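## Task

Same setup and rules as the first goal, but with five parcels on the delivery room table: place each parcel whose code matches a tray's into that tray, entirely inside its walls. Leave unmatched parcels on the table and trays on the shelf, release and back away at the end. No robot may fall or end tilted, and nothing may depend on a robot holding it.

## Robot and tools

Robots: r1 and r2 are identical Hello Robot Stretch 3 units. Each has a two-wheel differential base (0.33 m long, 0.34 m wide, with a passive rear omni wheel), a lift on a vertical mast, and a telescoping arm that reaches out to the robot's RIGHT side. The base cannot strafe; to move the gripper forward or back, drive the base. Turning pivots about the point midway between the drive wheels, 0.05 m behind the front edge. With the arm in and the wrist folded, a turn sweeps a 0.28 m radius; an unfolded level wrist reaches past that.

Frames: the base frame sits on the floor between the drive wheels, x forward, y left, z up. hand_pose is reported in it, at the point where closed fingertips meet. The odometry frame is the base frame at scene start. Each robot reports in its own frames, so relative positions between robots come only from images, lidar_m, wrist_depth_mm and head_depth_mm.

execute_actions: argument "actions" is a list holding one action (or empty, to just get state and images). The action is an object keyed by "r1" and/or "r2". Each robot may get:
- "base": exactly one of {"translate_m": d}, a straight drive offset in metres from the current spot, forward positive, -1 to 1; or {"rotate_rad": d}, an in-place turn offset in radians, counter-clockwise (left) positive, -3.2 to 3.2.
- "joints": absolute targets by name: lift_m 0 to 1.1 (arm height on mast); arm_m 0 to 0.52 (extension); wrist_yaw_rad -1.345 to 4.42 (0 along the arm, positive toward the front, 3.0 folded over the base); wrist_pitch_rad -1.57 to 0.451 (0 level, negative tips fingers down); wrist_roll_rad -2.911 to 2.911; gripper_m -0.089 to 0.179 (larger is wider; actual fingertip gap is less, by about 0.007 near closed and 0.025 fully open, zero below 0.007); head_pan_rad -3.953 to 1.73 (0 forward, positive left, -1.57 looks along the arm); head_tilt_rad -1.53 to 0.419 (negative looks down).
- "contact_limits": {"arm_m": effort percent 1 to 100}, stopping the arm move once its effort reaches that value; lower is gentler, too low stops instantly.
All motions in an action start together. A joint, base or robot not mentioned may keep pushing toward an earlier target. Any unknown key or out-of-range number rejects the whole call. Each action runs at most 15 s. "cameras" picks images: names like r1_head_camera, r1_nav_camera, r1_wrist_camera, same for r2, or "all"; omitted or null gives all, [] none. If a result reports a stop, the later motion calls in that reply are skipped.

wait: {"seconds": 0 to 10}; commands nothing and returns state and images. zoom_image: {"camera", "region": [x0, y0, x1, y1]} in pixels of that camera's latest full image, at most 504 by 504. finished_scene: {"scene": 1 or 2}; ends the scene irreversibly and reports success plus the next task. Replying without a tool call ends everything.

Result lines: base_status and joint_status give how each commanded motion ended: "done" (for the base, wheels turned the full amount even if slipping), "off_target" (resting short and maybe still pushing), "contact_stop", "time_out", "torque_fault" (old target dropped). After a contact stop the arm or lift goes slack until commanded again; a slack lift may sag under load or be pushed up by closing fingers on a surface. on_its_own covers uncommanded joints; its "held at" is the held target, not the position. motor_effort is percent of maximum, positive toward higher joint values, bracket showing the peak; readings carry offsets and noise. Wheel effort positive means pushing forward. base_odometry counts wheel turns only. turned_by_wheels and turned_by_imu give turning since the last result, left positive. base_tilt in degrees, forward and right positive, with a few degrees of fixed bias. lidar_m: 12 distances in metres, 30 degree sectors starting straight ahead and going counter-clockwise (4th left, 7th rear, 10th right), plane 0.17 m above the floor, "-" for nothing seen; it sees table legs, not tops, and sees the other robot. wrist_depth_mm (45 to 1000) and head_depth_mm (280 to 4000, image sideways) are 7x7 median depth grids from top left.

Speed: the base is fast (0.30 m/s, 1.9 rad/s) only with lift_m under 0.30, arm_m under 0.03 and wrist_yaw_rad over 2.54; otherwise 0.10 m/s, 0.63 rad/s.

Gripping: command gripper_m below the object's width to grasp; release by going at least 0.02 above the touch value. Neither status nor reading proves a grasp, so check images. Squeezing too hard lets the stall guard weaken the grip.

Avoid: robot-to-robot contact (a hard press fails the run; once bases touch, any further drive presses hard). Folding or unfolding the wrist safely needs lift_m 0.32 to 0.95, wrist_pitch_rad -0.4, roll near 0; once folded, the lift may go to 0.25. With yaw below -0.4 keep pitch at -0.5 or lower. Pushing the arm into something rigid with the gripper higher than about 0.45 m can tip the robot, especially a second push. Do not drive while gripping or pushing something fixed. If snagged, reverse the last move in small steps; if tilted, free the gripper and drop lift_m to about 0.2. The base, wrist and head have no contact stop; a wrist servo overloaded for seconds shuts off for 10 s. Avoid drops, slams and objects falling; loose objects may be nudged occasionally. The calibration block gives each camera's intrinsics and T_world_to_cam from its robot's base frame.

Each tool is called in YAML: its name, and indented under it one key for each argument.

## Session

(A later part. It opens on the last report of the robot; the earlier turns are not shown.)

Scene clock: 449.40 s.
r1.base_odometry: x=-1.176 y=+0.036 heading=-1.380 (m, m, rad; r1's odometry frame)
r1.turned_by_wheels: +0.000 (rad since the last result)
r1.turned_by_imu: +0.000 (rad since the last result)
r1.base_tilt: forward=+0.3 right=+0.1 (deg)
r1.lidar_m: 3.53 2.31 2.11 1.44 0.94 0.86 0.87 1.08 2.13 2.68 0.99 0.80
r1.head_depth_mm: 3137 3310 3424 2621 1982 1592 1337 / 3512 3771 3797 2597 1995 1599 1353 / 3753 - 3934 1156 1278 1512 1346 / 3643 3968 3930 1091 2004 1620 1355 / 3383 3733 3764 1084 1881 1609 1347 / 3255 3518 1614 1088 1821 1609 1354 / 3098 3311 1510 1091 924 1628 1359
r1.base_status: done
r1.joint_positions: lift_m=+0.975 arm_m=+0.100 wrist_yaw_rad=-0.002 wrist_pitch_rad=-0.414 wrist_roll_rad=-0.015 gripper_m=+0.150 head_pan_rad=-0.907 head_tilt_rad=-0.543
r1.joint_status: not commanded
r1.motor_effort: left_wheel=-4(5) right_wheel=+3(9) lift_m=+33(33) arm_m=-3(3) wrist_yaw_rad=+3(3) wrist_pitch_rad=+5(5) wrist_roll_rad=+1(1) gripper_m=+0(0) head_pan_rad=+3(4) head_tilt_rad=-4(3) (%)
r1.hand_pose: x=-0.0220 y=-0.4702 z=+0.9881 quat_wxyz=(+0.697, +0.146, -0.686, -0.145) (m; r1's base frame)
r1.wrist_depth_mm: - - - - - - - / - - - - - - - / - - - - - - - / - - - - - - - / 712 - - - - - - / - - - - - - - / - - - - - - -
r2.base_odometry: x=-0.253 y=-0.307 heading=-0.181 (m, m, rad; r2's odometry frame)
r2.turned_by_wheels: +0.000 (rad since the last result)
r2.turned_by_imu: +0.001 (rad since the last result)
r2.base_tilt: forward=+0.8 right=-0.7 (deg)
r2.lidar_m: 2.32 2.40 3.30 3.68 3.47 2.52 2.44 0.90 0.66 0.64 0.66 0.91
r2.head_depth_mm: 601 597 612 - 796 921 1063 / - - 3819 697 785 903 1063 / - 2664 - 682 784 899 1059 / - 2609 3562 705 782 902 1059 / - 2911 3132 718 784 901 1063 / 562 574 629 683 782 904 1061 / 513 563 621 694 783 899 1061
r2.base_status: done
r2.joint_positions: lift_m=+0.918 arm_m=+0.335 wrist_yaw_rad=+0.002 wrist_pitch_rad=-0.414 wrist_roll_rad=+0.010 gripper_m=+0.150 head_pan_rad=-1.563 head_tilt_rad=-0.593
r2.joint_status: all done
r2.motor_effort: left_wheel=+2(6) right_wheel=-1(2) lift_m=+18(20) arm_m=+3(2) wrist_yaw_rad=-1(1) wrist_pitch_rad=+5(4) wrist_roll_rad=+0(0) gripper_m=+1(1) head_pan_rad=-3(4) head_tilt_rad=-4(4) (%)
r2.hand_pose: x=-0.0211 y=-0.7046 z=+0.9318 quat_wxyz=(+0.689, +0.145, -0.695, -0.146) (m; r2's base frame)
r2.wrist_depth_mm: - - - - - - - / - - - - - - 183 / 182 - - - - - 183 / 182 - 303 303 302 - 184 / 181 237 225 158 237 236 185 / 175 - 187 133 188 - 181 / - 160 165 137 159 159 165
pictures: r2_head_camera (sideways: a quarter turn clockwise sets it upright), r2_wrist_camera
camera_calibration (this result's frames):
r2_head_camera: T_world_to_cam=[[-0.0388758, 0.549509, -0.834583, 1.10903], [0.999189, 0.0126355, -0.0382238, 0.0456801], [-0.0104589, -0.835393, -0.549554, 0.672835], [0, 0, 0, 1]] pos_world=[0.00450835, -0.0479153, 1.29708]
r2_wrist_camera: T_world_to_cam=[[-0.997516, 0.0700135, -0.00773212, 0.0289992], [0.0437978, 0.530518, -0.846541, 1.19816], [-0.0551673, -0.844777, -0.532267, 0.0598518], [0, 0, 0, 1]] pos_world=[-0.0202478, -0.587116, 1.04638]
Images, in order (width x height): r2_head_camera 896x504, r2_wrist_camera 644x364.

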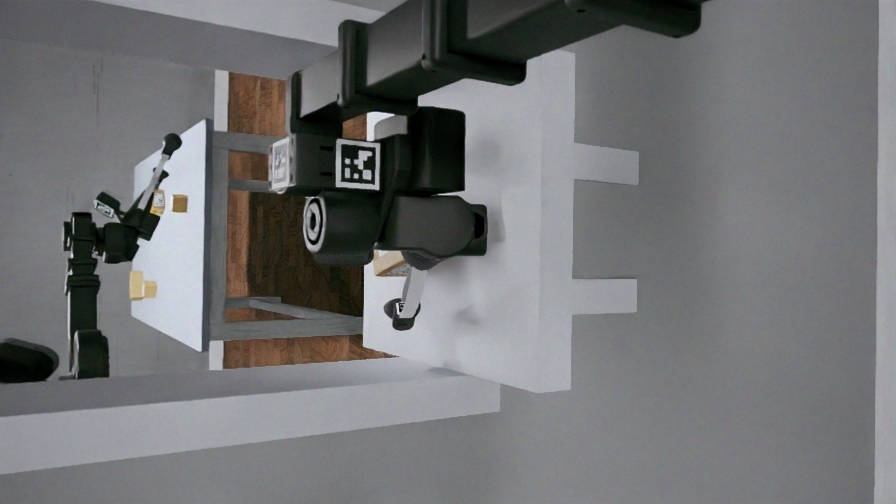

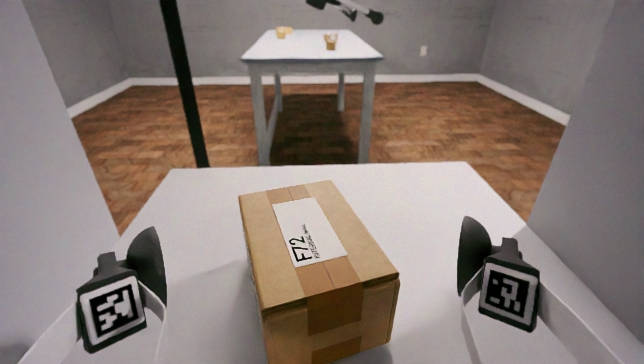

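execute_actions:
  actions:
    - {"r1":{"base":{"translate_m":0.15}},"r2":{"joints":{"gripper_m":0.02,"arm_m":0.342}}}
  cameras: ["r2_wrist_camera"]

Scene clock: 454.33 s.
r1.base_odometry: x=-1.147 y=-0.111 heading=-1.380 (m, m, rad; r1's odometry frame)
r1.turned_by_wheels: +0.000 (rad since the last result)
r1.turned_by_imu: +0.000 (rad since the last result)
r1.base_tilt: forward=+0.3 right=+0.1 (deg)
r1.lidar_m: 3.39 2.24 2.06 1.67 1.09 1.00 1.00 1.25 2.50 2.75 0.91 0.66
r1.head_depth_mm: 3162 3388 3482 2602 1985 1608 1344 / 3508 3797 3795 1074 1125 1473 1352 / 3643 3997 3817 1078 1861 1611 1344 / 3479 3725 3882 1076 929 1611 1352 / 3252 3575 1590 1068 881 1608 1357 / 3144 3332 1610 1086 833 1618 1359 / 2969 3153 1617 1091 828 1532 1325
r1.base_status: done
r1.joint_positions: lift_m=+0.975 arm_m=+0.100 wrist_yaw_rad=-0.002 wrist_pitch_rad=-0.414 wrist_roll_rad=-0.015 gripper_m=+0.150 head_pan_rad=-0.907 head_tilt_rad=-0.543
r1.joint_status: not commanded
r1.motor_effort: left_wheel=-4(5) right_wheel=+3(8) lift_m=+33(33) arm_m=-3(3) wrist_yaw_rad=+2(2) wrist_pitch_rad=+5(5) wrist_roll_rad=+1(1) gripper_m=+0(0) head_pan_rad=+3(3) head_tilt_rad=-5(4) (%)
r1.hand_pose: x=-0.0220 y=-0.4702 z=+0.9881 quat_wxyz=(+0.697, +0.146, -0.686, -0.145) (m; r1's base frame)
r1.wrist_depth_mm: - - - - - - - / - - - - - - - / - - - - - - - / 580 - - - - - - / 549 - - - - - - / - - - - - - - / - - - - - - -
r2.base_odometry: x=-0.253 y=-0.307 heading=-0.181 (m, m, rad; r2's odometry frame)
r2.turned_by_wheels: +0.000 (rad since the last result)
r2.turned_by_imu: +0.001 (rad since the last result)
r2.base_tilt: forward=+0.9 right=-0.7 (deg)
r2.lidar_m: 2.32 2.41 3.33 3.69 3.47 2.52 2.42 0.90 0.66 0.64 0.66 0.91
r2.head_depth_mm: 601 597 616 - 800 919 1060 / - - - 697 783 903 1063 / - 2685 - 682 785 901 1062 / - 2642 3541 679 782 901 1059 / - 2926 3156 733 784 899 1060 / 562 574 630 680 782 901 1058 / 512 563 621 692 783 902 1065
r2.base_status: not commanded
r2.joint_positions: lift_m=+0.918 arm_m=+0.342 wrist_yaw_rad=+0.000 wrist_pitch_rad=-0.414 wrist_roll_rad=+0.009 gripper_m=+0.021 head_pan_rad=-1.563 head_tilt_rad=-0.593
r2.joint_status: all done
r2.motor_effort: left_wheel=+1(2) right_wheel=+0(1) lift_m=+18(18) arm_m=+3(3) wrist_yaw_rad=-1(2) wrist_pitch_rad=+4(5) wrist_roll_rad=+1(0) gripper_m=-16(90) head_pan_rad=-4(4) head_tilt_rad=-4(4) (%)
r2.hand_pose: x=-0.0214 y=-0.7116 z=+0.9318 quat_wxyz=(+0.689, +0.145, -0.695, -0.146) (m; r2's base frame)
r2.wrist_depth_mm: - - - - - - - / - - - - - - 182 / - - - - - - 182 / 182 - 305 304 303 - 184 / 181 238 173 159 248 237 184 / 179 195 134 130 - 194 182 / 165 165 155 127 160 165 166
pictures: r2_wrist_camera
camera_calibration (this result's frames):
r2_wrist_camera: T_world_to_cam=[[-0.997449, 0.07104, -0.00697912, 0.0292146], [0.0436905, 0.530261, -0.846708, 1.20192], [-0.0564494, -0.844853, -0.532012, 0.0536079], [0, 0, 0, 1]] pos_world=[-0.0203464, -0.594117, 1.0464]
Images, in order (width x height): r2_wrist_camera 644x364.

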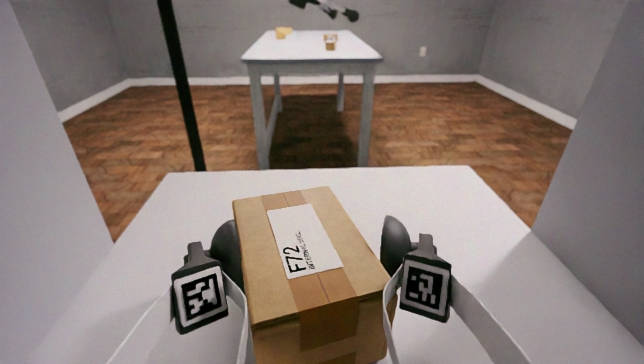

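execute_actions:
  actions:
    - {"r1":{"base":{"translate_m":0.08}},"r2":{"joints":{"gripper_m":0.01}}}
  cameras: ["r2_wrist_camera"]

execute_actions:
  actions:
    - {"r1":{"base":{"translate_m":0.06}},"r2":{"joints":{"lift_m":0.965}}}
  cameras: ["r2_wrist_camera"]

Scene clock: 458.43 s.
r1.base_odometry: x=-1.132 y=-0.189 heading=-1.380 (m, m, rad; r1's odometry frame)
r1.turned_by_wheels: +0.000 (rad since the last result)
r1.turned_by_imu: +0.000 (rad since the last result)
r1.base_tilt: forward=+0.3 right=+0.1 (deg)
r1.lidar_m: 3.30 2.21 2.03 1.79 1.17 1.07 1.08 1.34 2.65 2.78 0.88 0.59
r1.head_depth_mm: 3189 3429 3515 2603 1800 1573 1337 / 3623 3854 3887 1072 1062 1477 1313 / 3605 3897 3898 1074 910 1606 1347 / 3380 3724 3863 1029 852 1619 1354 / 3206 3471 1600 1088 822 1567 1355 / 3028 3224 1609 1092 823 1487 1354 / 2892 3090 1610 1094 825 726 813
r1.base_status: done
r1.joint_positions: lift_m=+0.975 arm_m=+0.100 wrist_yaw_rad=-0.002 wrist_pitch_rad=-0.414 wrist_roll_rad=-0.015 gripper_m=+0.150 head_pan_rad=-0.907 head_tilt_rad=-0.543
r1.joint_status: not commanded
r1.motor_effort: left_wheel=-3(5) right_wheel=+3(7) lift_m=+33(33) arm_m=-3(3) wrist_yaw_rad=+3(3) wrist_pitch_rad=+5(5) wrist_roll_rad=+1(1) gripper_m=+0(0) head_pan_rad=+3(2) head_tilt_rad=-3(4) (%)
r1.hand_pose: x=-0.0220 y=-0.4702 z=+0.9881 quat_wxyz=(+0.697, +0.146, -0.686, -0.145) (m; r1's base frame)
r1.wrist_depth_mm: - - - - - - - / - - - - - - - / - - - - - - - / 592 621 - - - - - / 484 656 - - - - - / 470 763 - - - - - / - - - - - - -
r2.base_odometry: x=-0.253 y=-0.307 heading=-0.181 (m, m, rad; r2's odometry frame)
r2.turned_by_wheels: +0.000 (rad since the last result)
r2.turned_by_imu: +0.001 (rad since the last result)
r2.base_tilt: forward=+0.9 right=-0.7 (deg)
r2.lidar_m: 2.32 2.41 3.32 3.69 3.46 2.52 2.44 0.90 0.66 0.64 0.66 0.91
r2.head_depth_mm: 601 597 616 - 800 921 1063 / - - - 697 785 900 1061 / - 2658 - 682 783 901 1063 / - 2627 3548 680 785 900 1060 / - 2918 3175 732 784 902 1060 / 562 573 631 683 783 901 1059 / 512 562 622 691 784 902 1060
r2.base_status: not commanded
r2.joint_positions: lift_m=+0.918 arm_m=+0.342 wrist_yaw_rad=+0.000 wrist_pitch_rad=-0.414 wrist_roll_rad=+0.009 gripper_m=+0.011 head_pan_rad=-1.563 head_tilt_rad=-0.593
r2.joint_status: all done
r2.motor_effort: left_wheel=+1(1) right_wheel=+0(1) lift_m=+18(18) arm_m=+3(3) wrist_yaw_rad=-1(0) wrist_pitch_rad=+4(4) wrist_roll_rad=+1(1) gripper_m=-19(65) head_pan_rad=-4(4) head_tilt_rad=-3(3) (%)
r2.hand_pose: x=-0.0215 y=-0.7117 z=+0.9318 quat_wxyz=(+0.689, +0.145, -0.695, -0.146) (m; r2's base frame)
r2.wrist_depth_mm: - - - - - - - / - - - - - - 182 / - - - - - - 183 / 182 - 303 302 304 - 183 / 182 237 172 158 247 238 184 / 179 195 134 130 - 195 182 / 165 165 156 127 160 165 165
pictures: r2_wrist_camera
camera_calibration (this result's frames):
r2_wrist_camera: T_world_to_cam=[[-0.997437, 0.0712075, -0.00694076, 0.0292574], [0.0437395, 0.530142, -0.84678, 1.20194], [-0.0566175, -0.844913, -0.531898, 0.0534513], [0, 0, 0, 1]] pos_world=[-0.0203638, -0.594123, 1.04642]
Images, in order (width x height): r2_wrist_camera 644x364.

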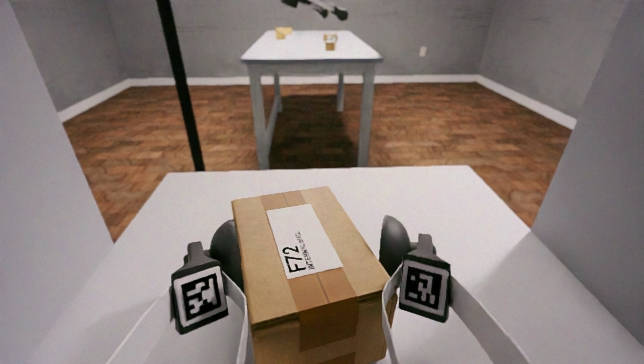

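Scene clock: 460.40 s.
r1.base_odometry: x=-1.121 y=-0.248 heading=-1.380 (m, m, rad; r1's odometry frame)
r1.turned_by_wheels: +0.000 (rad since the last result)
r1.turned_by_imu: +0.000 (rad since the last result)
r1.base_tilt: forward=+0.3 right=+0.0 (deg)
r1.lidar_m: 3.25 2.19 2.01 1.89 1.23 1.13 1.13 1.41 2.78 0.89 0.87 0.54
r1.head_depth_mm: 3274 3512 3567 2602 995 1168 1322 / 3620 3877 3860 1076 887 1610 1310 / 3589 3848 3914 1071 844 1609 1345 / 3303 3554 3681 1038 816 1518 1344 / 3136 3396 1593 1087 822 757 1350 / 2930 3195 1614 1085 824 704 1354 / 2827 3026 1610 1095 825 667 728
r1.base_status: done
r1.joint_positions: lift_m=+0.975 arm_m=+0.100 wrist_yaw_rad=-0.002 wrist_pitch_rad=-0.414 wrist_roll_rad=-0.015 gripper_m=+0.150 head_pan_rad=-0.907 head_tilt_rad=-0.543
r1.joint_status: not commanded
r1.motor_effort: left_wheel=-3(6) right_wheel=+3(9) lift_m=+33(33) arm_m=-4(3) wrist_yaw_rad=+3(3) wrist_pitch_rad=+5(5) wrist_roll_rad=+1(1) gripper_m=+0(0) head_pan_rad=+4(4) head_tilt_rad=-3(4) (%)
r1.hand_pose: x=-0.0220 y=-0.4702 z=+0.9881 quat_wxyz=(+0.697, +0.146, -0.686, -0.145) (m; r1's base frame)
r1.wrist_depth_mm: - - - - - - - / - - - - - - - / 733 - - - - - - / 585 600 - - - - - / 483 530 - - - - - / 418 - - - - - - / - - - - - - -
r2.base_odometry: x=-0.253 y=-0.307 heading=-0.181 (m, m, rad; r2's odometry frame)
r2.turned_by_wheels: +0.000 (rad since the last result)
r2.turned_by_imu: +0.001 (rad since the last result)
r2.base_tilt: forward=+0.8 right=-0.7 (deg)
r2.lidar_m: 2.32 2.41 3.30 3.69 3.47 2.52 2.44 0.90 0.66 0.64 0.66 0.91
r2.head_depth_mm: 601 595 - 707 783 901 1061 / - - - 726 784 902 1065 / - 2658 - 709 783 902 1060 / - 2634 3340 708 783 902 1059 / - 2931 3164 733 783 902 1059 / 563 574 631 681 783 901 1060 / 513 562 620 693 784 901 1061
r2.base_status: not commanded
r2.joint_positions: lift_m=+0.965 arm_m=+0.342 wrist_yaw_rad=+0.000 wrist_pitch_rad=-0.421 wrist_roll_rad=+0.009 gripper_m=+0.011 head_pan_rad=-1.563 head_tilt_rad=-0.593
r2.joint_status: all done
r2.motor_effort: left_wheel=+1(1) right_wheel=+0(1) lift_m=+24(23) arm_m=+3(3) wrist_yaw_rad=+0(0) wrist_pitch_rad=+7(7) wrist_roll_rad=+0(1) gripper_m=-19(19) head_pan_rad=-4(4) head_tilt_rad=-2(4) (%)
r2.hand_pose: x=-0.0215 y=-0.7107 z=+0.9767 quat_wxyz=(+0.689, +0.148, -0.694, -0.149) (m; r2's base frame)
r2.wrist_depth_mm: - - - - - - - / - - - - - - 182 / - - - - - - 183 / 182 - - - - - 184 / 181 - 174 161 318 320 185 / 180 239 134 130 - 241 185 / 179 208 201 127 207 213 187
pictures: r2_wrist_camera
camera_calibration (this result's frames):
r2_wrist_camera: T_world_to_cam=[[-0.997438, 0.0712502, -0.00638782, 0.028991], [0.0437412, 0.536798, -0.842576, 1.23999], [-0.0566048, -0.840697, -0.538539, 0.0876077], [0, 0, 0, 1]] pos_world=[-0.0203629, -0.594038, 1.09215]
Images, in order (width x height): r2_wrist_camera 644x364.

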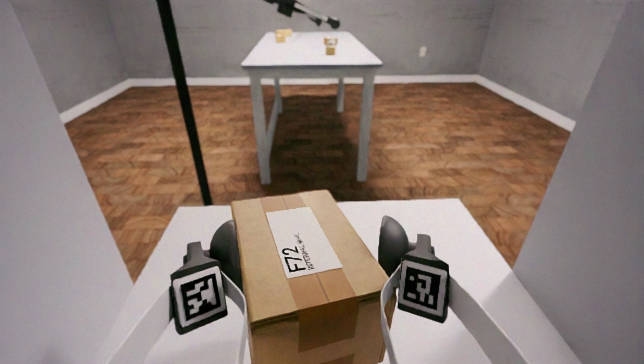

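execute_actions:
  actions:
    - {"r1":{"base":{"translate_m":0.33},"joints":{"head_pan_rad":-1.3,"head_tilt_rad":-0.7}},"r2":{"joints":{"arm_m":0.0,"head_pan_rad":1.3,"head_tilt_rad":-0.2}}}
  cameras: ["r1_head_camera","r2_head_camera","r2_wrist_camera"]

Scene clock: 467.83 s.
r1.base_odometry: x=-1.058 y=-0.572 heading=-1.380 (m, m, rad; r1's odometry frame)
r1.turned_by_wheels: +0.000 (rad since the last result)
r1.turned_by_imu: +0.001 (rad since the last result)
r1.base_tilt: forward=+0.3 right=+0.0 (deg)
r1.lidar_m: 2.93 2.05 1.89 1.90 1.56 1.43 1.45 1.80 2.90 0.83 0.28 0.43
r1.head_depth_mm: 2696 2933 2984 - - 1412 1241 / 2818 3134 2768 884 744 1380 1236 / 3032 3315 2719 826 693 1337 1239 / 3193 3538 1113 854 695 585 1215 / 3437 3760 1122 857 694 586 517 / 3502 3721 1122 855 698 585 506 / 3262 3441 1076 862 696 587 540
r1.base_status: done
r1.joint_positions: lift_m=+0.975 arm_m=+0.100 wrist_yaw_rad=-0.002 wrist_pitch_rad=-0.414 wrist_roll_rad=-0.015 gripper_m=+0.150 head_pan_rad=-1.293 head_tilt_rad=-0.691
r1.joint_status: all done
r1.motor_effort: left_wheel=-4(5) right_wheel=+3(7) lift_m=+33(33) arm_m=-3(3) wrist_yaw_rad=+3(3) wrist_pitch_rad=+5(5) wrist_roll_rad=+1(1) gripper_m=+0(0) head_pan_rad=-1(23) head_tilt_rad=-5(18) (%)
r1.hand_pose: x=-0.0220 y=-0.4702 z=+0.9881 quat_wxyz=(+0.697, +0.146, -0.686, -0.145) (m; r1's base frame)
r1.wrist_depth_mm: - - - - - - - / - - - - - - - / 732 779 - - - - - / 590 596 616 641 - - - / 491 494 490 519 - - - / 418 413 420 461 - - - / 350 357 367 811 - - -
r2.base_odometry: x=-0.253 y=-0.307 heading=-0.181 (m, m, rad; r2's odometry frame)
r2.turned_by_wheels: +0.000 (rad since the last result)
r2.turned_by_imu: +0.002 (rad since the last result)
r2.base_tilt: forward=+1.0 right=-0.6 (deg)
r2.lidar_m: 2.32 2.41 3.33 3.69 3.48 2.52 2.44 0.90 0.66 0.64 0.66 0.91
r2.head_depth_mm: 2977 3751 3764 3826 3578 2415 1814 / 3035 3760 3843 - 3576 2387 1805 / 3034 3645 3757 3873 3556 2376 1793 / 3040 3536 3613 3751 3558 2383 1794 / 3031 3432 3533 3637 3514 2382 1803 / 3077 3332 3445 3554 3496 2360 1789 / 3069 3274 3330 3430 3497 2373 1774
r2.base_status: not commanded
r2.joint_positions: lift_m=+0.965 arm_m=+0.000 wrist_yaw_rad=+0.000 wrist_pitch_rad=-0.422 wrist_roll_rad=+0.009 gripper_m=+0.011 head_pan_rad=+1.293 head_tilt_rad=-0.211
r2.joint_status: all done
r2.motor_effort: left_wheel=+1(1) right_wheel=-1(1) lift_m=+24(24) arm_m=-4(4) wrist_yaw_rad=-1(0) wrist_pitch_rad=+7(7) wrist_roll_rad=+1(1) gripper_m=-19(18) head_pan_rad=+4(52) head_tilt_rad=+5(27) (%)
r2.hand_pose: x=-0.0215 y=-0.3691 z=+0.9765 quat_wxyz=(+0.689, +0.148, -0.694, -0.149) (m; r2's base frame)
r2.wrist_depth_mm: 340 339 - - - 359 366 / 365 367 - - 491 392 396 / 398 397 499 535 470 425 436 / 435 438 391 391 390 471 479 / 471 478 174 160 355 520 535 / 532 534 133 130 - 586 609 / 591 612 614 127 662 685 695
pictures: r1_head_camera (sideways: a quarter turn clockwise sets it upright), r2_head_camera (sideways: a quarter turn clockwise sets it upright), r2_wrist_camera
camera_calibration (this result's frames):
r1_head_camera: T_world_to_cam=[[-0.140905, 0.608814, -0.780699, 1.04271], [0.969964, 0.242828, 0.0142996, -0.0195099], [0.198281, -0.755235, -0.624743, 0.766624], [0, 0, 0, 1]] pos_world=[0.0138405, -0.0510983, 1.29327]
r2_head_camera: T_world_to_cam=[[-0.0213455, -0.201233, -0.979311, 1.29779], [-0.958297, 0.283325, -0.0373312, 0.0564777], [0.284975, 0.937674, -0.198889, 0.214693], [0, 0, 0, 1]] pos_world=[0.0206424, 0.0438455, 1.31575]
r2_wrist_camera: T_world_to_cam=[[-0.997438, 0.0712544, -0.00634605, 0.00461338], [0.0437413, 0.537289, -0.842263, 1.0564], [-0.0566052, -0.840383, -0.539029, 0.375295], [0, 0, 0, 1]] pos_world=[-0.0203629, -0.252528, 1.09209]
Images, in order (width x height): r1_head_camera 896x504, r2_head_camera 896x504, r2_wrist_camera 644x364.

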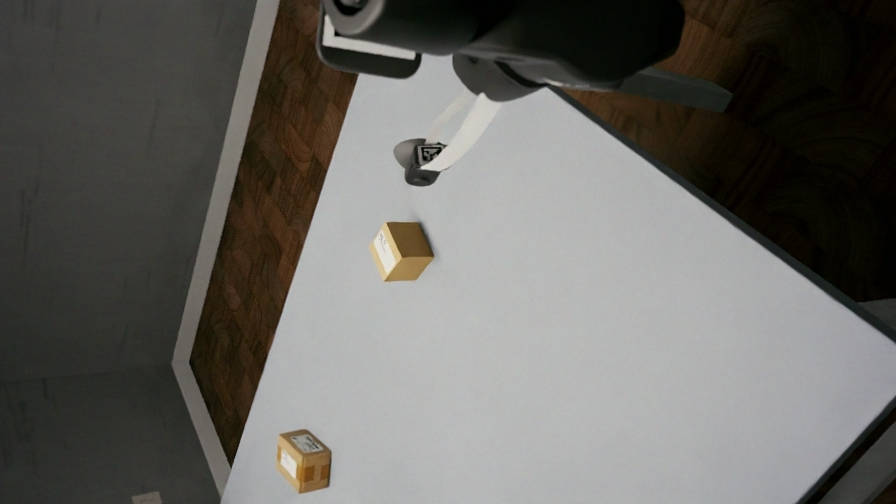

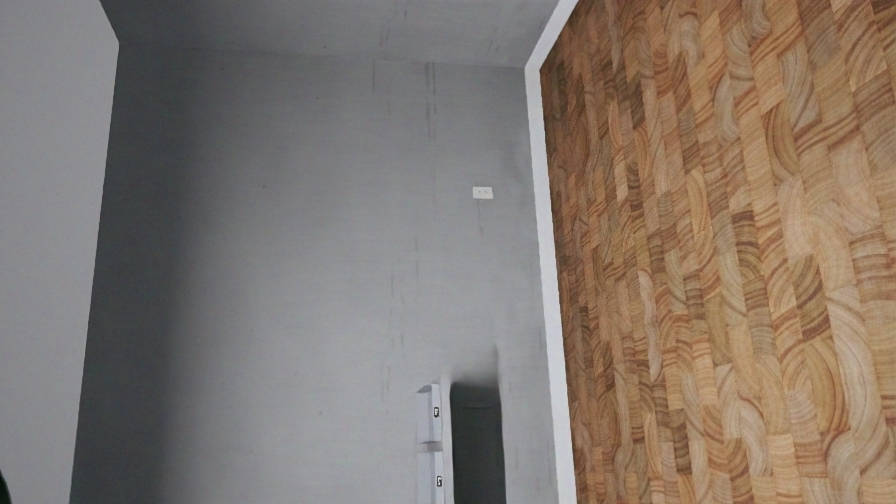

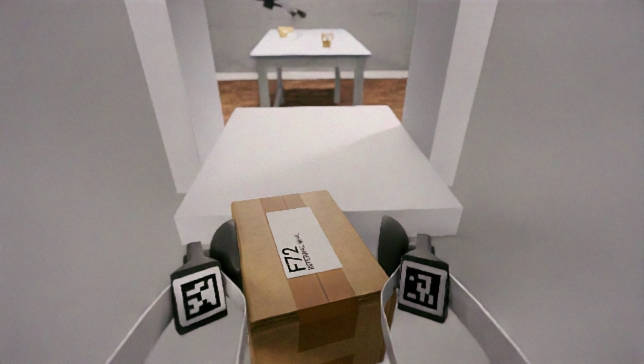

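zoom_image:
  camera: "r1_head_camera"
  region: [250, 400, 370, 504]

zoom_image:
  camera: "r1_head_camera"
  region: [340, 200, 460, 300]

zoom_image:
  camera: "r2_head_camera"
  region: [380, 364, 540, 504]

Region (250, 400, 370, 504) of r1_head_camera's 896x504 image, scaled by 4.200, with more detail than that image has; it fills the top 437 rows of this view, and the rest is white.

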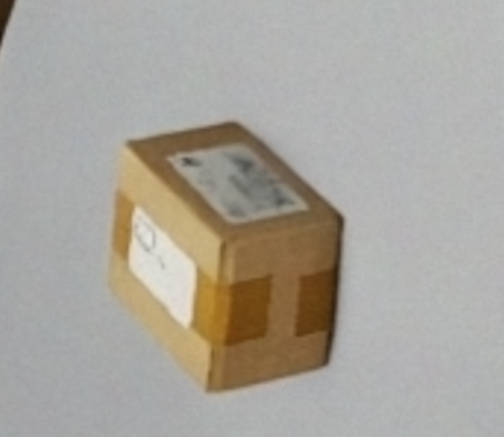

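Region (340, 200, 460, 300) of r1_head_camera's 896x504 image, scaled by 4.200, with more detail than that image has.

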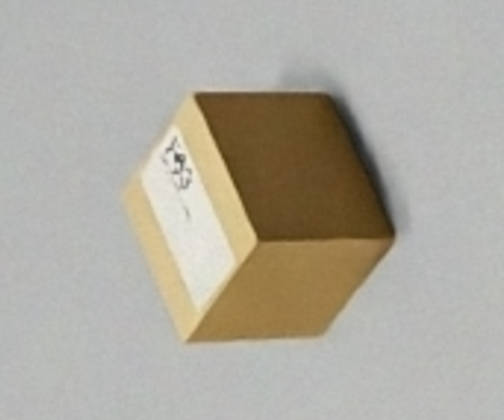

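Region (380, 364, 540, 504) of r2_head_camera's 896x504 image, scaled by 3.150, with more detail than that image has; it fills the top 441 rows of this view, and the rest is white.

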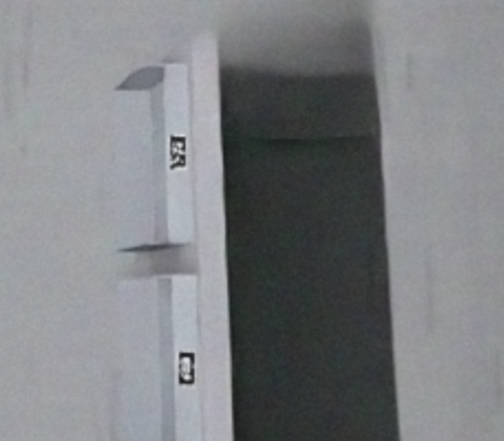

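execute_actions:
  actions:
    - {"r1":{"base":{"translate_m":0.2},"joints":{"head_pan_rad":-1.75,"head_tilt_rad":-0.75}},"r2":{"base":{"rotate_rad":1.5},"joints":{"lift_m":0.72,"wrist_yaw_rad":2.62,"wrist_pitch_rad":-0.4,"head_pan_rad":0.0,"head_tilt_rad":-0.2}}}
  cameras: ["r1_head_camera","r2_head_camera","r2_wrist_camera"]

Scene clock: 501.70 s.
r1.base_odometry: x=-1.020 y=-0.769 heading=-1.381 (m, m, rad; r1's odometry frame)
r1.turned_by_wheels: +0.000 (rad since the last result)
r1.turned_by_imu: +0.000 (rad since the last result)
r1.base_tilt: forward=+0.3 right=+0.1 (deg)
r1.lidar_m: 2.74 1.97 1.81 1.83 1.76 1.62 1.63 2.03 0.88 0.24 0.30 0.62
r1.head_depth_mm: 2593 2879 - - 1622 1396 1212 / 2639 2876 - - 1593 1387 1214 / 2680 2873 - - 662 604 1170 / 2720 2993 - - 632 566 494 / 2775 3025 - - 632 566 505 / 2823 3128 1024 783 666 568 504 / 2838 3119 1023 784 666 567 514
r1.base_status: done
r1.joint_positions: lift_m=+0.975 arm_m=+0.100 wrist_yaw_rad=-0.002 wrist_pitch_rad=-0.414 wrist_roll_rad=-0.015 gripper_m=+0.150 head_pan_rad=-1.743 head_tilt_rad=-0.740
r1.joint_status: all done
r1.motor_effort: left_wheel=-4(5) right_wheel=+3(9) lift_m=+33(33) arm_m=-3(3) wrist_yaw_rad=+3(2) wrist_pitch_rad=+5(5) wrist_roll_rad=+1(1) gripper_m=+0(0) head_pan_rad=-2(25) head_tilt_rad=-6(13) (%)
r1.hand_pose: x=-0.0220 y=-0.4702 z=+0.9881 quat_wxyz=(+0.697, +0.146, -0.686, -0.145) (m; r1's base frame)
r1.wrist_depth_mm: - - - - - - - / - - - - - - - / 742 773 788 - - - - / 587 597 608 626 644 - - / 483 506 507 493 511 - - / 419 420 421 429 435 - - / 344 361 365 367 373 - -
r2.base_odometry: x=-0.253 y=-0.307 heading=+1.319 (m, m, rad; r2's odometry frame)
r2.turned_by_wheels: +1.500 (rad since the last result)
r2.turned_by_imu: +1.489 (rad since the last result)
r2.base_tilt: forward=+0.9 right=-0.7 (deg)
r2.lidar_m: 3.69 3.75 2.58 2.44 0.98 0.68 0.64 0.65 0.85 1.95 2.38 3.08
r2.head_depth_mm: 3001 3487 3619 3724 3578 2397 1806 / 2997 3469 3569 3673 3568 2396 1797 / 3009 3423 3556 3678 3531 2394 1793 / 3012 3376 3503 3609 3536 2381 1793 / 3033 3362 3508 3554 3519 2396 1787 / 3051 3353 3461 3539 3495 2367 1788 / 3056 3298 3413 3538 3515 2352 1774
r2.base_status: done
r2.joint_positions: lift_m=+0.720 arm_m=+0.000 wrist_yaw_rad=+2.617 wrist_pitch_rad=-0.422 wrist_roll_rad=+0.009 gripper_m=+0.011 head_pan_rad=+0.007 head_tilt_rad=-0.211
r2.joint_status: all done
r2.motor_effort: left_wheel=-3(6) right_wheel=+2(4) lift_m=+18(21) arm_m=-4(4) wrist_yaw_rad=+3(5) wrist_pitch_rad=+7(6) wrist_roll_rad=+1(1) gripper_m=-19(19) head_pan_rad=-4(51) head_tilt_rad=+4(6) (%)
r2.hand_pose: x=+0.0909 y=+0.0485 z=+0.7319 quat_wxyz=(+0.323, +0.709, -0.037, +0.626) (m; r2's base frame)
r2.wrist_depth_mm: - - - - - - - / - - - - - - - / - - - - - - - / - - - - - - - / - - 174 161 - - - / - - 134 130 - - - / 944 937 879 127 890 928 925
pictures: r1_head_camera (sideways: a quarter turn clockwise sets it upright), r2_head_camera (sideways: a quarter turn clockwise sets it upright), r2_wrist_camera
camera_calibration (this result's frames):
r1_head_camera: T_world_to_cam=[[0.144393, 0.646655, -0.748992, 0.999643], [0.978909, -0.203901, 0.0126756, -0.0174493], [-0.144523, -0.735025, -0.662458, 0.817775], [0, 0, 0, 1]] pos_world=[-0.00907228, -0.0488966, 1.29069]
r2_head_camera: T_world_to_cam=[[-0.1991, -0.0360799, -0.979315, 1.29888], [0.00253215, 0.9993, -0.037331, 0.0506164], [0.979976, -0.00991237, -0.198869, 0.210428], [0, 0, 0, 1]] pos_world=[0.0522651, -0.00163144, 1.31575]
r2_wrist_camera: T_world_to_cam=[[0.82754, -0.56137, -0.00632814, -0.0497696], [-0.307061, -0.443157, -0.842214, 0.70048], [0.46999, 0.69891, -0.539106, 0.478264], [0, 0, 0, 1]] pos_world=[0.0314973, -0.0517792, 0.847474]
Images, in order (width x height): r1_head_camera 896x504, r2_head_camera 896x504, r2_wrist_camera 644x364.

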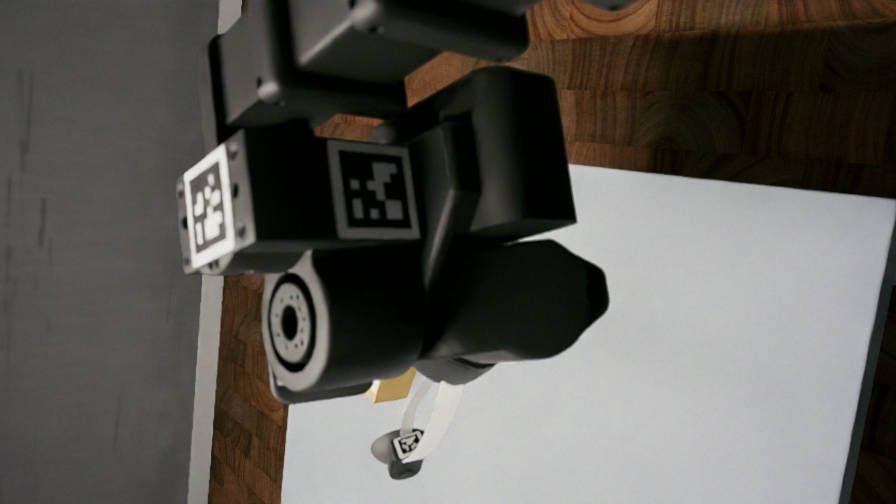

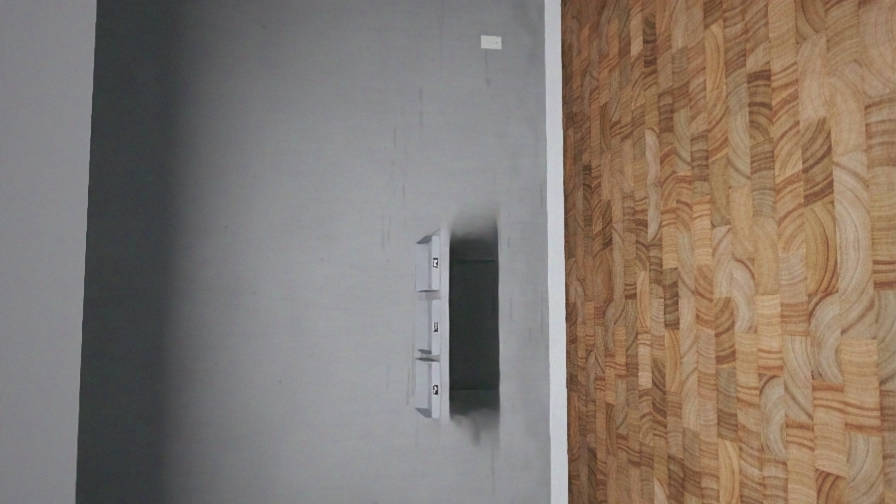

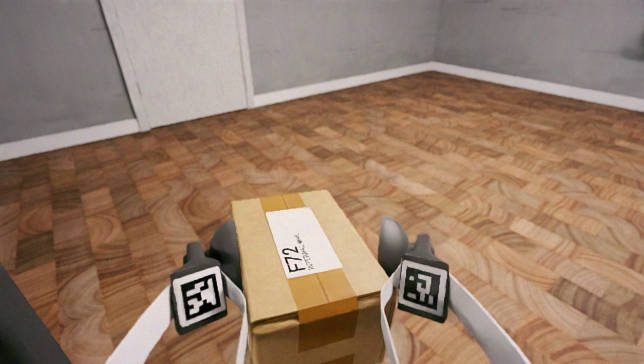

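execute_actions:
  actions:
    - {"r1":{"base":{"rotate_rad":-0.39},"joints":{"head_pan_rad":-1.2,"head_tilt_rad":-0.8}},"r2":{"base":{"translate_m":0.1},"joints":{"lift_m":0.61}}}
  cameras: ["r1_head_camera"]

Scene clock: 508.37 s.
r1.base_odometry: x=-1.020 y=-0.769 heading=-1.770 (m, m, rad; r1's odometry frame)
r1.turned_by_wheels: -0.390 (rad since the last result)
r1.turned_by_imu: -0.385 (rad since the last result)
r1.base_tilt: forward=+0.3 right=+0.1 (deg)
r1.lidar_m: 0.92 2.57 1.88 1.81 1.87 1.68 1.62 1.68 2.29 0.24 0.24 0.34
r1.head_depth_mm: 2612 2807 2170 1829 1539 1352 1192 / 2707 2874 960 753 667 1298 1184 / 2787 2966 936 757 637 548 500 / 2818 3063 902 756 636 549 510 / 2923 3037 933 756 637 550 1158 / 3033 3027 936 754 637 551 1170 / 3117 3042 934 757 638 551 1157
r1.base_status: done
r1.joint_positions: lift_m=+0.975 arm_m=+0.100 wrist_yaw_rad=-0.002 wrist_pitch_rad=-0.414 wrist_roll_rad=-0.015 gripper_m=+0.150 head_pan_rad=-1.207 head_tilt_rad=-0.790
r1.joint_status: all done
r1.motor_effort: left_wheel=+2(6) right_wheel=-3(7) lift_m=+33(33) arm_m=-3(3) wrist_yaw_rad=+3(3) wrist_pitch_rad=+5(5) wrist_roll_rad=+1(1) gripper_m=+0(1) head_pan_rad=+4(28) head_tilt_rad=-6(13) (%)
r1.hand_pose: x=-0.0220 y=-0.4702 z=+0.9881 quat_wxyz=(+0.697, +0.146, -0.686, -0.145) (m; r1's base frame)
r1.wrist_depth_mm: - - - - - - - / - - - - - - - / - - - - - - - / 583 610 608 - - - - / 451 487 504 - - - - / 411 417 422 - - - - / 348 359 365 - - - -
r2.base_odometry: x=-0.229 y=-0.210 heading=+1.319 (m, m, rad; r2's odometry frame)
r2.turned_by_wheels: +0.000 (rad since the last result)
r2.turned_by_imu: +0.001 (rad since the last result)
r2.base_tilt: forward=+1.0 right=-0.7 (deg)
r2.lidar_m: 3.57 3.66 2.59 2.44 1.14 0.78 0.74 0.75 0.98 2.25 2.36 3.06
r2.head_depth_mm: 3021 3407 3529 3657 3559 2409 1795 / 3034 3354 3467 3578 3607 2389 1802 / 2994 3305 3472 3489 3573 2379 1792 / 3003 3287 3402 3508 3528 2376 1790 / 3055 3250 3353 3464 3514 2382 1784 / 3069 3234 3353 3416 3510 2389 1788 / 3083 3219 3316 3460 3515 2359 1783
r2.base_status: done
r2.joint_positions: lift_m=+0.610 arm_m=+0.000 wrist_yaw_rad=+2.617 wrist_pitch_rad=-0.422 wrist_roll_rad=+0.009 gripper_m=+0.011 head_pan_rad=+0.007 head_tilt_rad=-0.211
r2.joint_status: all done
r2.motor_effort: left_wheel=-3(5) right_wheel=+2(4) lift_m=+18(17) arm_m=-4(4) wrist_yaw_rad=+3(4) wrist_pitch_rad=+7(7) wrist_roll_rad=+1(1) gripper_m=-20(19) head_pan_rad=-5(4) head_tilt_rad=+4(4) (%)
r2.hand_pose: x=+0.0908 y=+0.0486 z=+0.6219 quat_wxyz=(+0.322, +0.709, -0.037, +0.626) (m; r2's base frame)
r2.wrist_depth_mm: - - - - - - - / - - - - - - - / - - - - - - - / - - - - - - - / - - 173 161 - - - / 949 947 133 130 - 940 942 / 819 794 755 126 788 806 800
pictures: r1_head_camera (sideways: a quarter turn clockwise sets it upright)
camera_calibration (this result's frames):
r1_head_camera: T_world_to_cam=[[-0.218831, 0.663735, -0.71524, 0.957871], [0.946068, 0.32378, 0.0110099, -0.0150797], [0.238888, -0.674257, -0.698792, 0.862694], [0, 0, 0, 1]] pos_world=[0.0177911, -0.0492122, 1.28812]
Images, in order (width x height): r1_head_camera 896x504.

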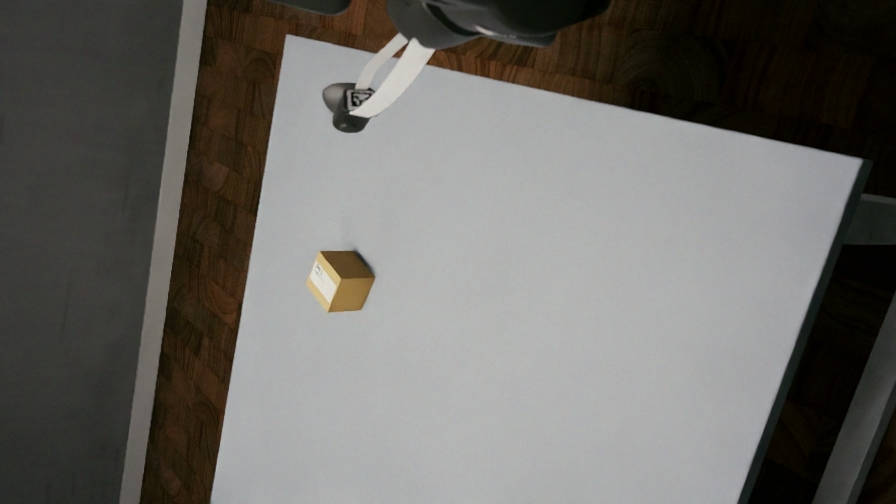

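zoom_image:
  camera: "r1_head_camera"
  region: [290, 235, 390, 325]

Region (290, 235, 390, 325) of r1_head_camera's 896x504 image, scaled by 5.040, with more detail than that image has; it fills the top 454 rows of this view, and the rest is white.

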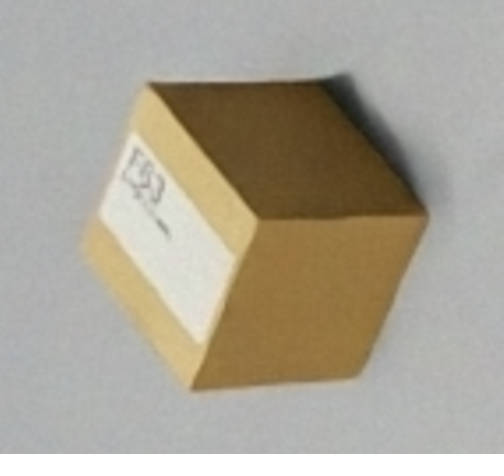

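execute_actions:
  actions:
    - {"r1":{"base":{"translate_m":0.3},"joints":{"arm_m":0.22,"lift_m":0.91,"head_pan_rad":-0.9,"head_tilt_rad":-0.75}},"r2":{"base":{"translate_m":0.31},"joints":{"lift_m":0.28}}}
  cameras: ["r1_head_camera","r1_wrist_camera","r2_head_camera"]

Scene clock: 520.70 s.
r1.base_odometry: x=-1.080 y=-1.063 heading=-1.770 (m, m, rad; r1's odometry frame)
r1.turned_by_wheels: +0.000 (rad since the last result)
r1.turned_by_imu: +0.000 (rad since the last result)
r1.base_tilt: forward=+0.3 right=+0.1 (deg)
r1.lidar_m: 0.92 2.50 1.88 1.81 1.88 1.99 1.92 0.33 0.25 0.24 0.25 0.34
r1.head_depth_mm: 2777 2971 984 785 651 560 491 / 2967 3150 989 786 654 560 490 / 3119 3311 925 787 655 560 499 / 3315 3291 988 789 654 560 1145 / 3349 3307 990 789 656 562 1185 / 2954 1328 992 790 656 599 1147 / 2688 1340 994 745 658 1333 1203
r1.base_status: done
r1.joint_positions: lift_m=+0.910 arm_m=+0.220 wrist_yaw_rad=-0.002 wrist_pitch_rad=-0.415 wrist_roll_rad=-0.015 gripper_m=+0.150 head_pan_rad=-0.907 head_tilt_rad=-0.754
r1.joint_status: all done
r1.motor_effort: left_wheel=+1(5) right_wheel=-2(5) lift_m=+17(25) arm_m=+3(4) wrist_yaw_rad=+3(2) wrist_pitch_rad=+5(5) wrist_roll_rad=+1(1) gripper_m=+0(0) head_pan_rad=+3(19) head_tilt_rad=+1(7) (%)
r1.hand_pose: x=-0.0220 y=-0.5894 z=+0.9238 quat_wxyz=(+0.697, +0.146, -0.686, -0.146) (m; r1's base frame)
r1.wrist_depth_mm: - - - - - - - / - - - - - - - / - - - - - - - / 475 482 500 506 522 - - / 397 408 402 416 424 459 - / 342 336 340 317 358 - - / 283 293 298 299 305 - -
r2.base_odometry: x=-0.151 y=+0.090 heading=+1.319 (m, m, rad; r2's odometry frame)
r2.turned_by_wheels: +0.000 (rad since the last result)
r2.turned_by_imu: +0.002 (rad since the last result)
r2.base_tilt: forward=+0.8 right=-0.7 (deg)
r2.lidar_m: 3.28 3.35 2.63 2.45 1.61 1.11 1.04 1.07 1.38 2.29 2.33 3.03
r2.head_depth_mm: 2982 3073 3175 3304 3392 2409 1802 / 2968 3057 3164 3267 3364 2398 1809 / 2960 3050 3157 3255 3337 2407 1803 / 2926 2980 3116 3194 3319 2378 1794 / 2915 3000 3053 3169 3251 2386 1793 / 2898 2954 3044 3085 3236 2373 1788 / 2863 2956 3053 3085 3224 2368 1782
r2.base_status: done
r2.joint_positions: lift_m=+0.280 arm_m=+0.000 wrist_yaw_rad=+2.618 wrist_pitch_rad=-0.422 wrist_roll_rad=+0.009 gripper_m=+0.011 head_pan_rad=+0.007 head_tilt_rad=-0.209
r2.joint_status: all done
r2.motor_effort: left_wheel=-2(13) right_wheel=+2(6) lift_m=+18(19) arm_m=-3(4) wrist_yaw_rad=+3(2) wrist_pitch_rad=+7(7) wrist_roll_rad=+1(1) gripper_m=-19(20) head_pan_rad=-4(4) head_tilt_rad=+3(5) (%)
r2.hand_pose: x=+0.0907 y=+0.0486 z=+0.2918 quat_wxyz=(+0.322, +0.709, -0.037, +0.626) (m; r2's base frame)
r2.wrist_depth_mm: - - - - - - - / - - - - - - - / - - - - - - - / 818 827 821 814 812 831 812 / 628 635 174 160 672 640 636 / 526 526 134 130 - 526 522 / 451 461 120 127 433 452 449
pictures: r1_head_camera (sideways: a quarter turn clockwise sets it upright), r1_wrist_camera, r2_head_camera (sideways: a quarter turn clockwise sets it upright)
camera_calibration (this result's frames):
r1_head_camera: T_world_to_cam=[[-0.389252, 0.548864, -0.739751, 0.990854], [0.80779, 0.589344, 0.0122135, -0.0158037], [0.442671, -0.592809, -0.67277, 0.827606], [0, 0, 0, 1]] pos_world=[0.0321015, -0.0439176, 1.28997]
r1_wrist_camera: T_world_to_cam=[[-0.997154, -0.0263982, 0.0706197, -0.111856], [-0.0737369, 0.536698, -0.840547, 1.12981], [-0.0157125, -0.843362, -0.537117, 0.163662], [0, 0, 0, 1]] pos_world=[-0.0256572, -0.471292, 1.04546]
r2_head_camera: T_world_to_cam=[[-0.197495, -0.0360122, -0.979642, 1.2993], [0.00287848, 0.999299, -0.0373151, 0.0505937], [0.9803, -0.0101895, -0.197253, 0.208323], [0, 0, 0, 1]] pos_world=[0.0522418, -0.00164475, 1.31583]
Images, in order (width x height): r1_head_camera 896x504, r1_wrist_camera 644x364, r2_head_camera 896x504.

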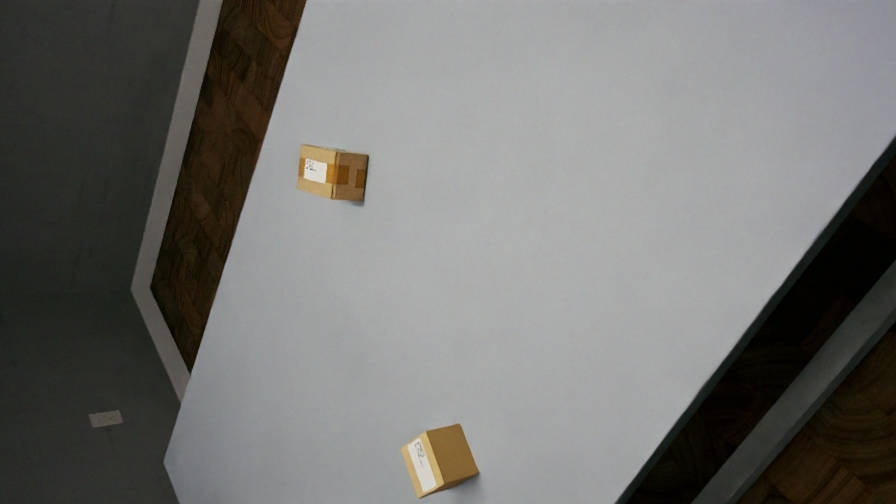

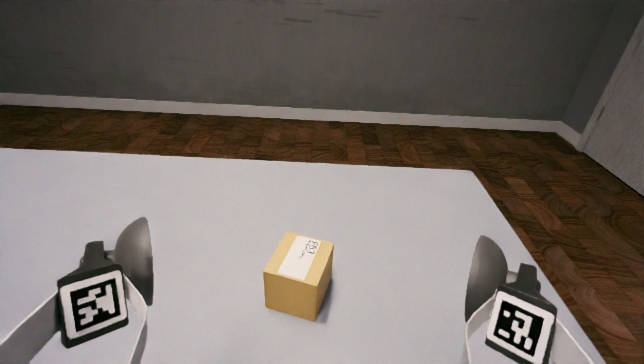

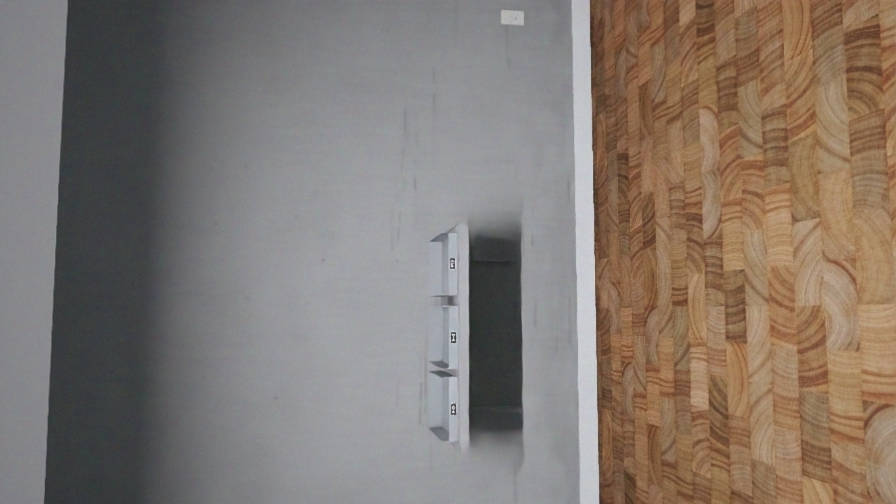

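zoom_image:
  camera: "r1_wrist_camera"
  region: [255, 220, 345, 300]

zoom_image:
  camera: "r1_head_camera"
  region: [285, 130, 385, 215]

zoom_image:
  camera: "r1_head_camera"
  region: [390, 410, 490, 504]

Region (255, 220, 345, 300) of r1_wrist_camera's 644x364 image, scaled by 5.600.

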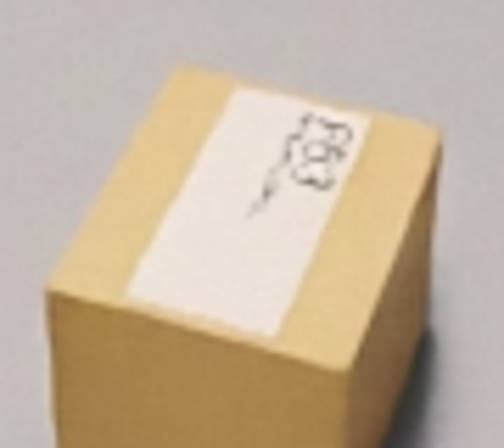

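Region (285, 130, 385, 215) of r1_head_camera's 896x504 image, scaled by 5.040, with more detail than that image has; it fills the top 428 rows of this view, and the rest is white.

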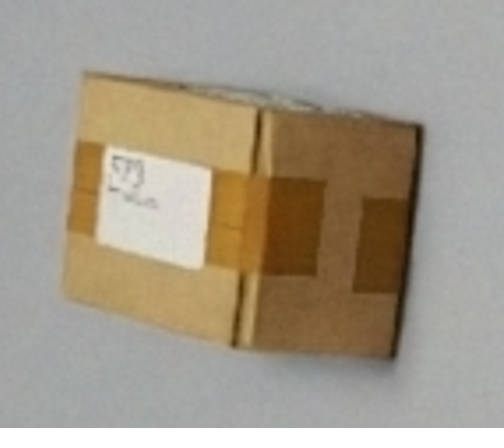

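Region (390, 410, 490, 504) of r1_head_camera's 896x504 image, scaled by 5.040, with more detail than that image has; it fills the top 474 rows of this view, and the rest is white.

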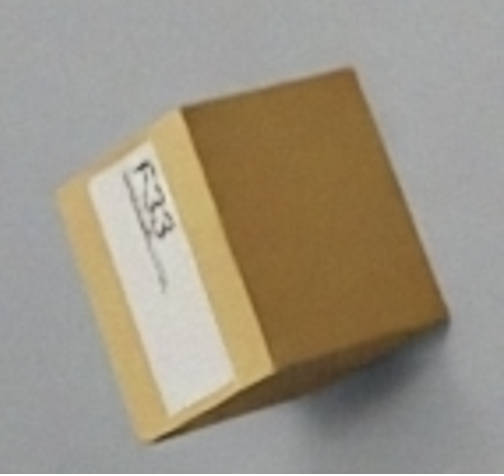

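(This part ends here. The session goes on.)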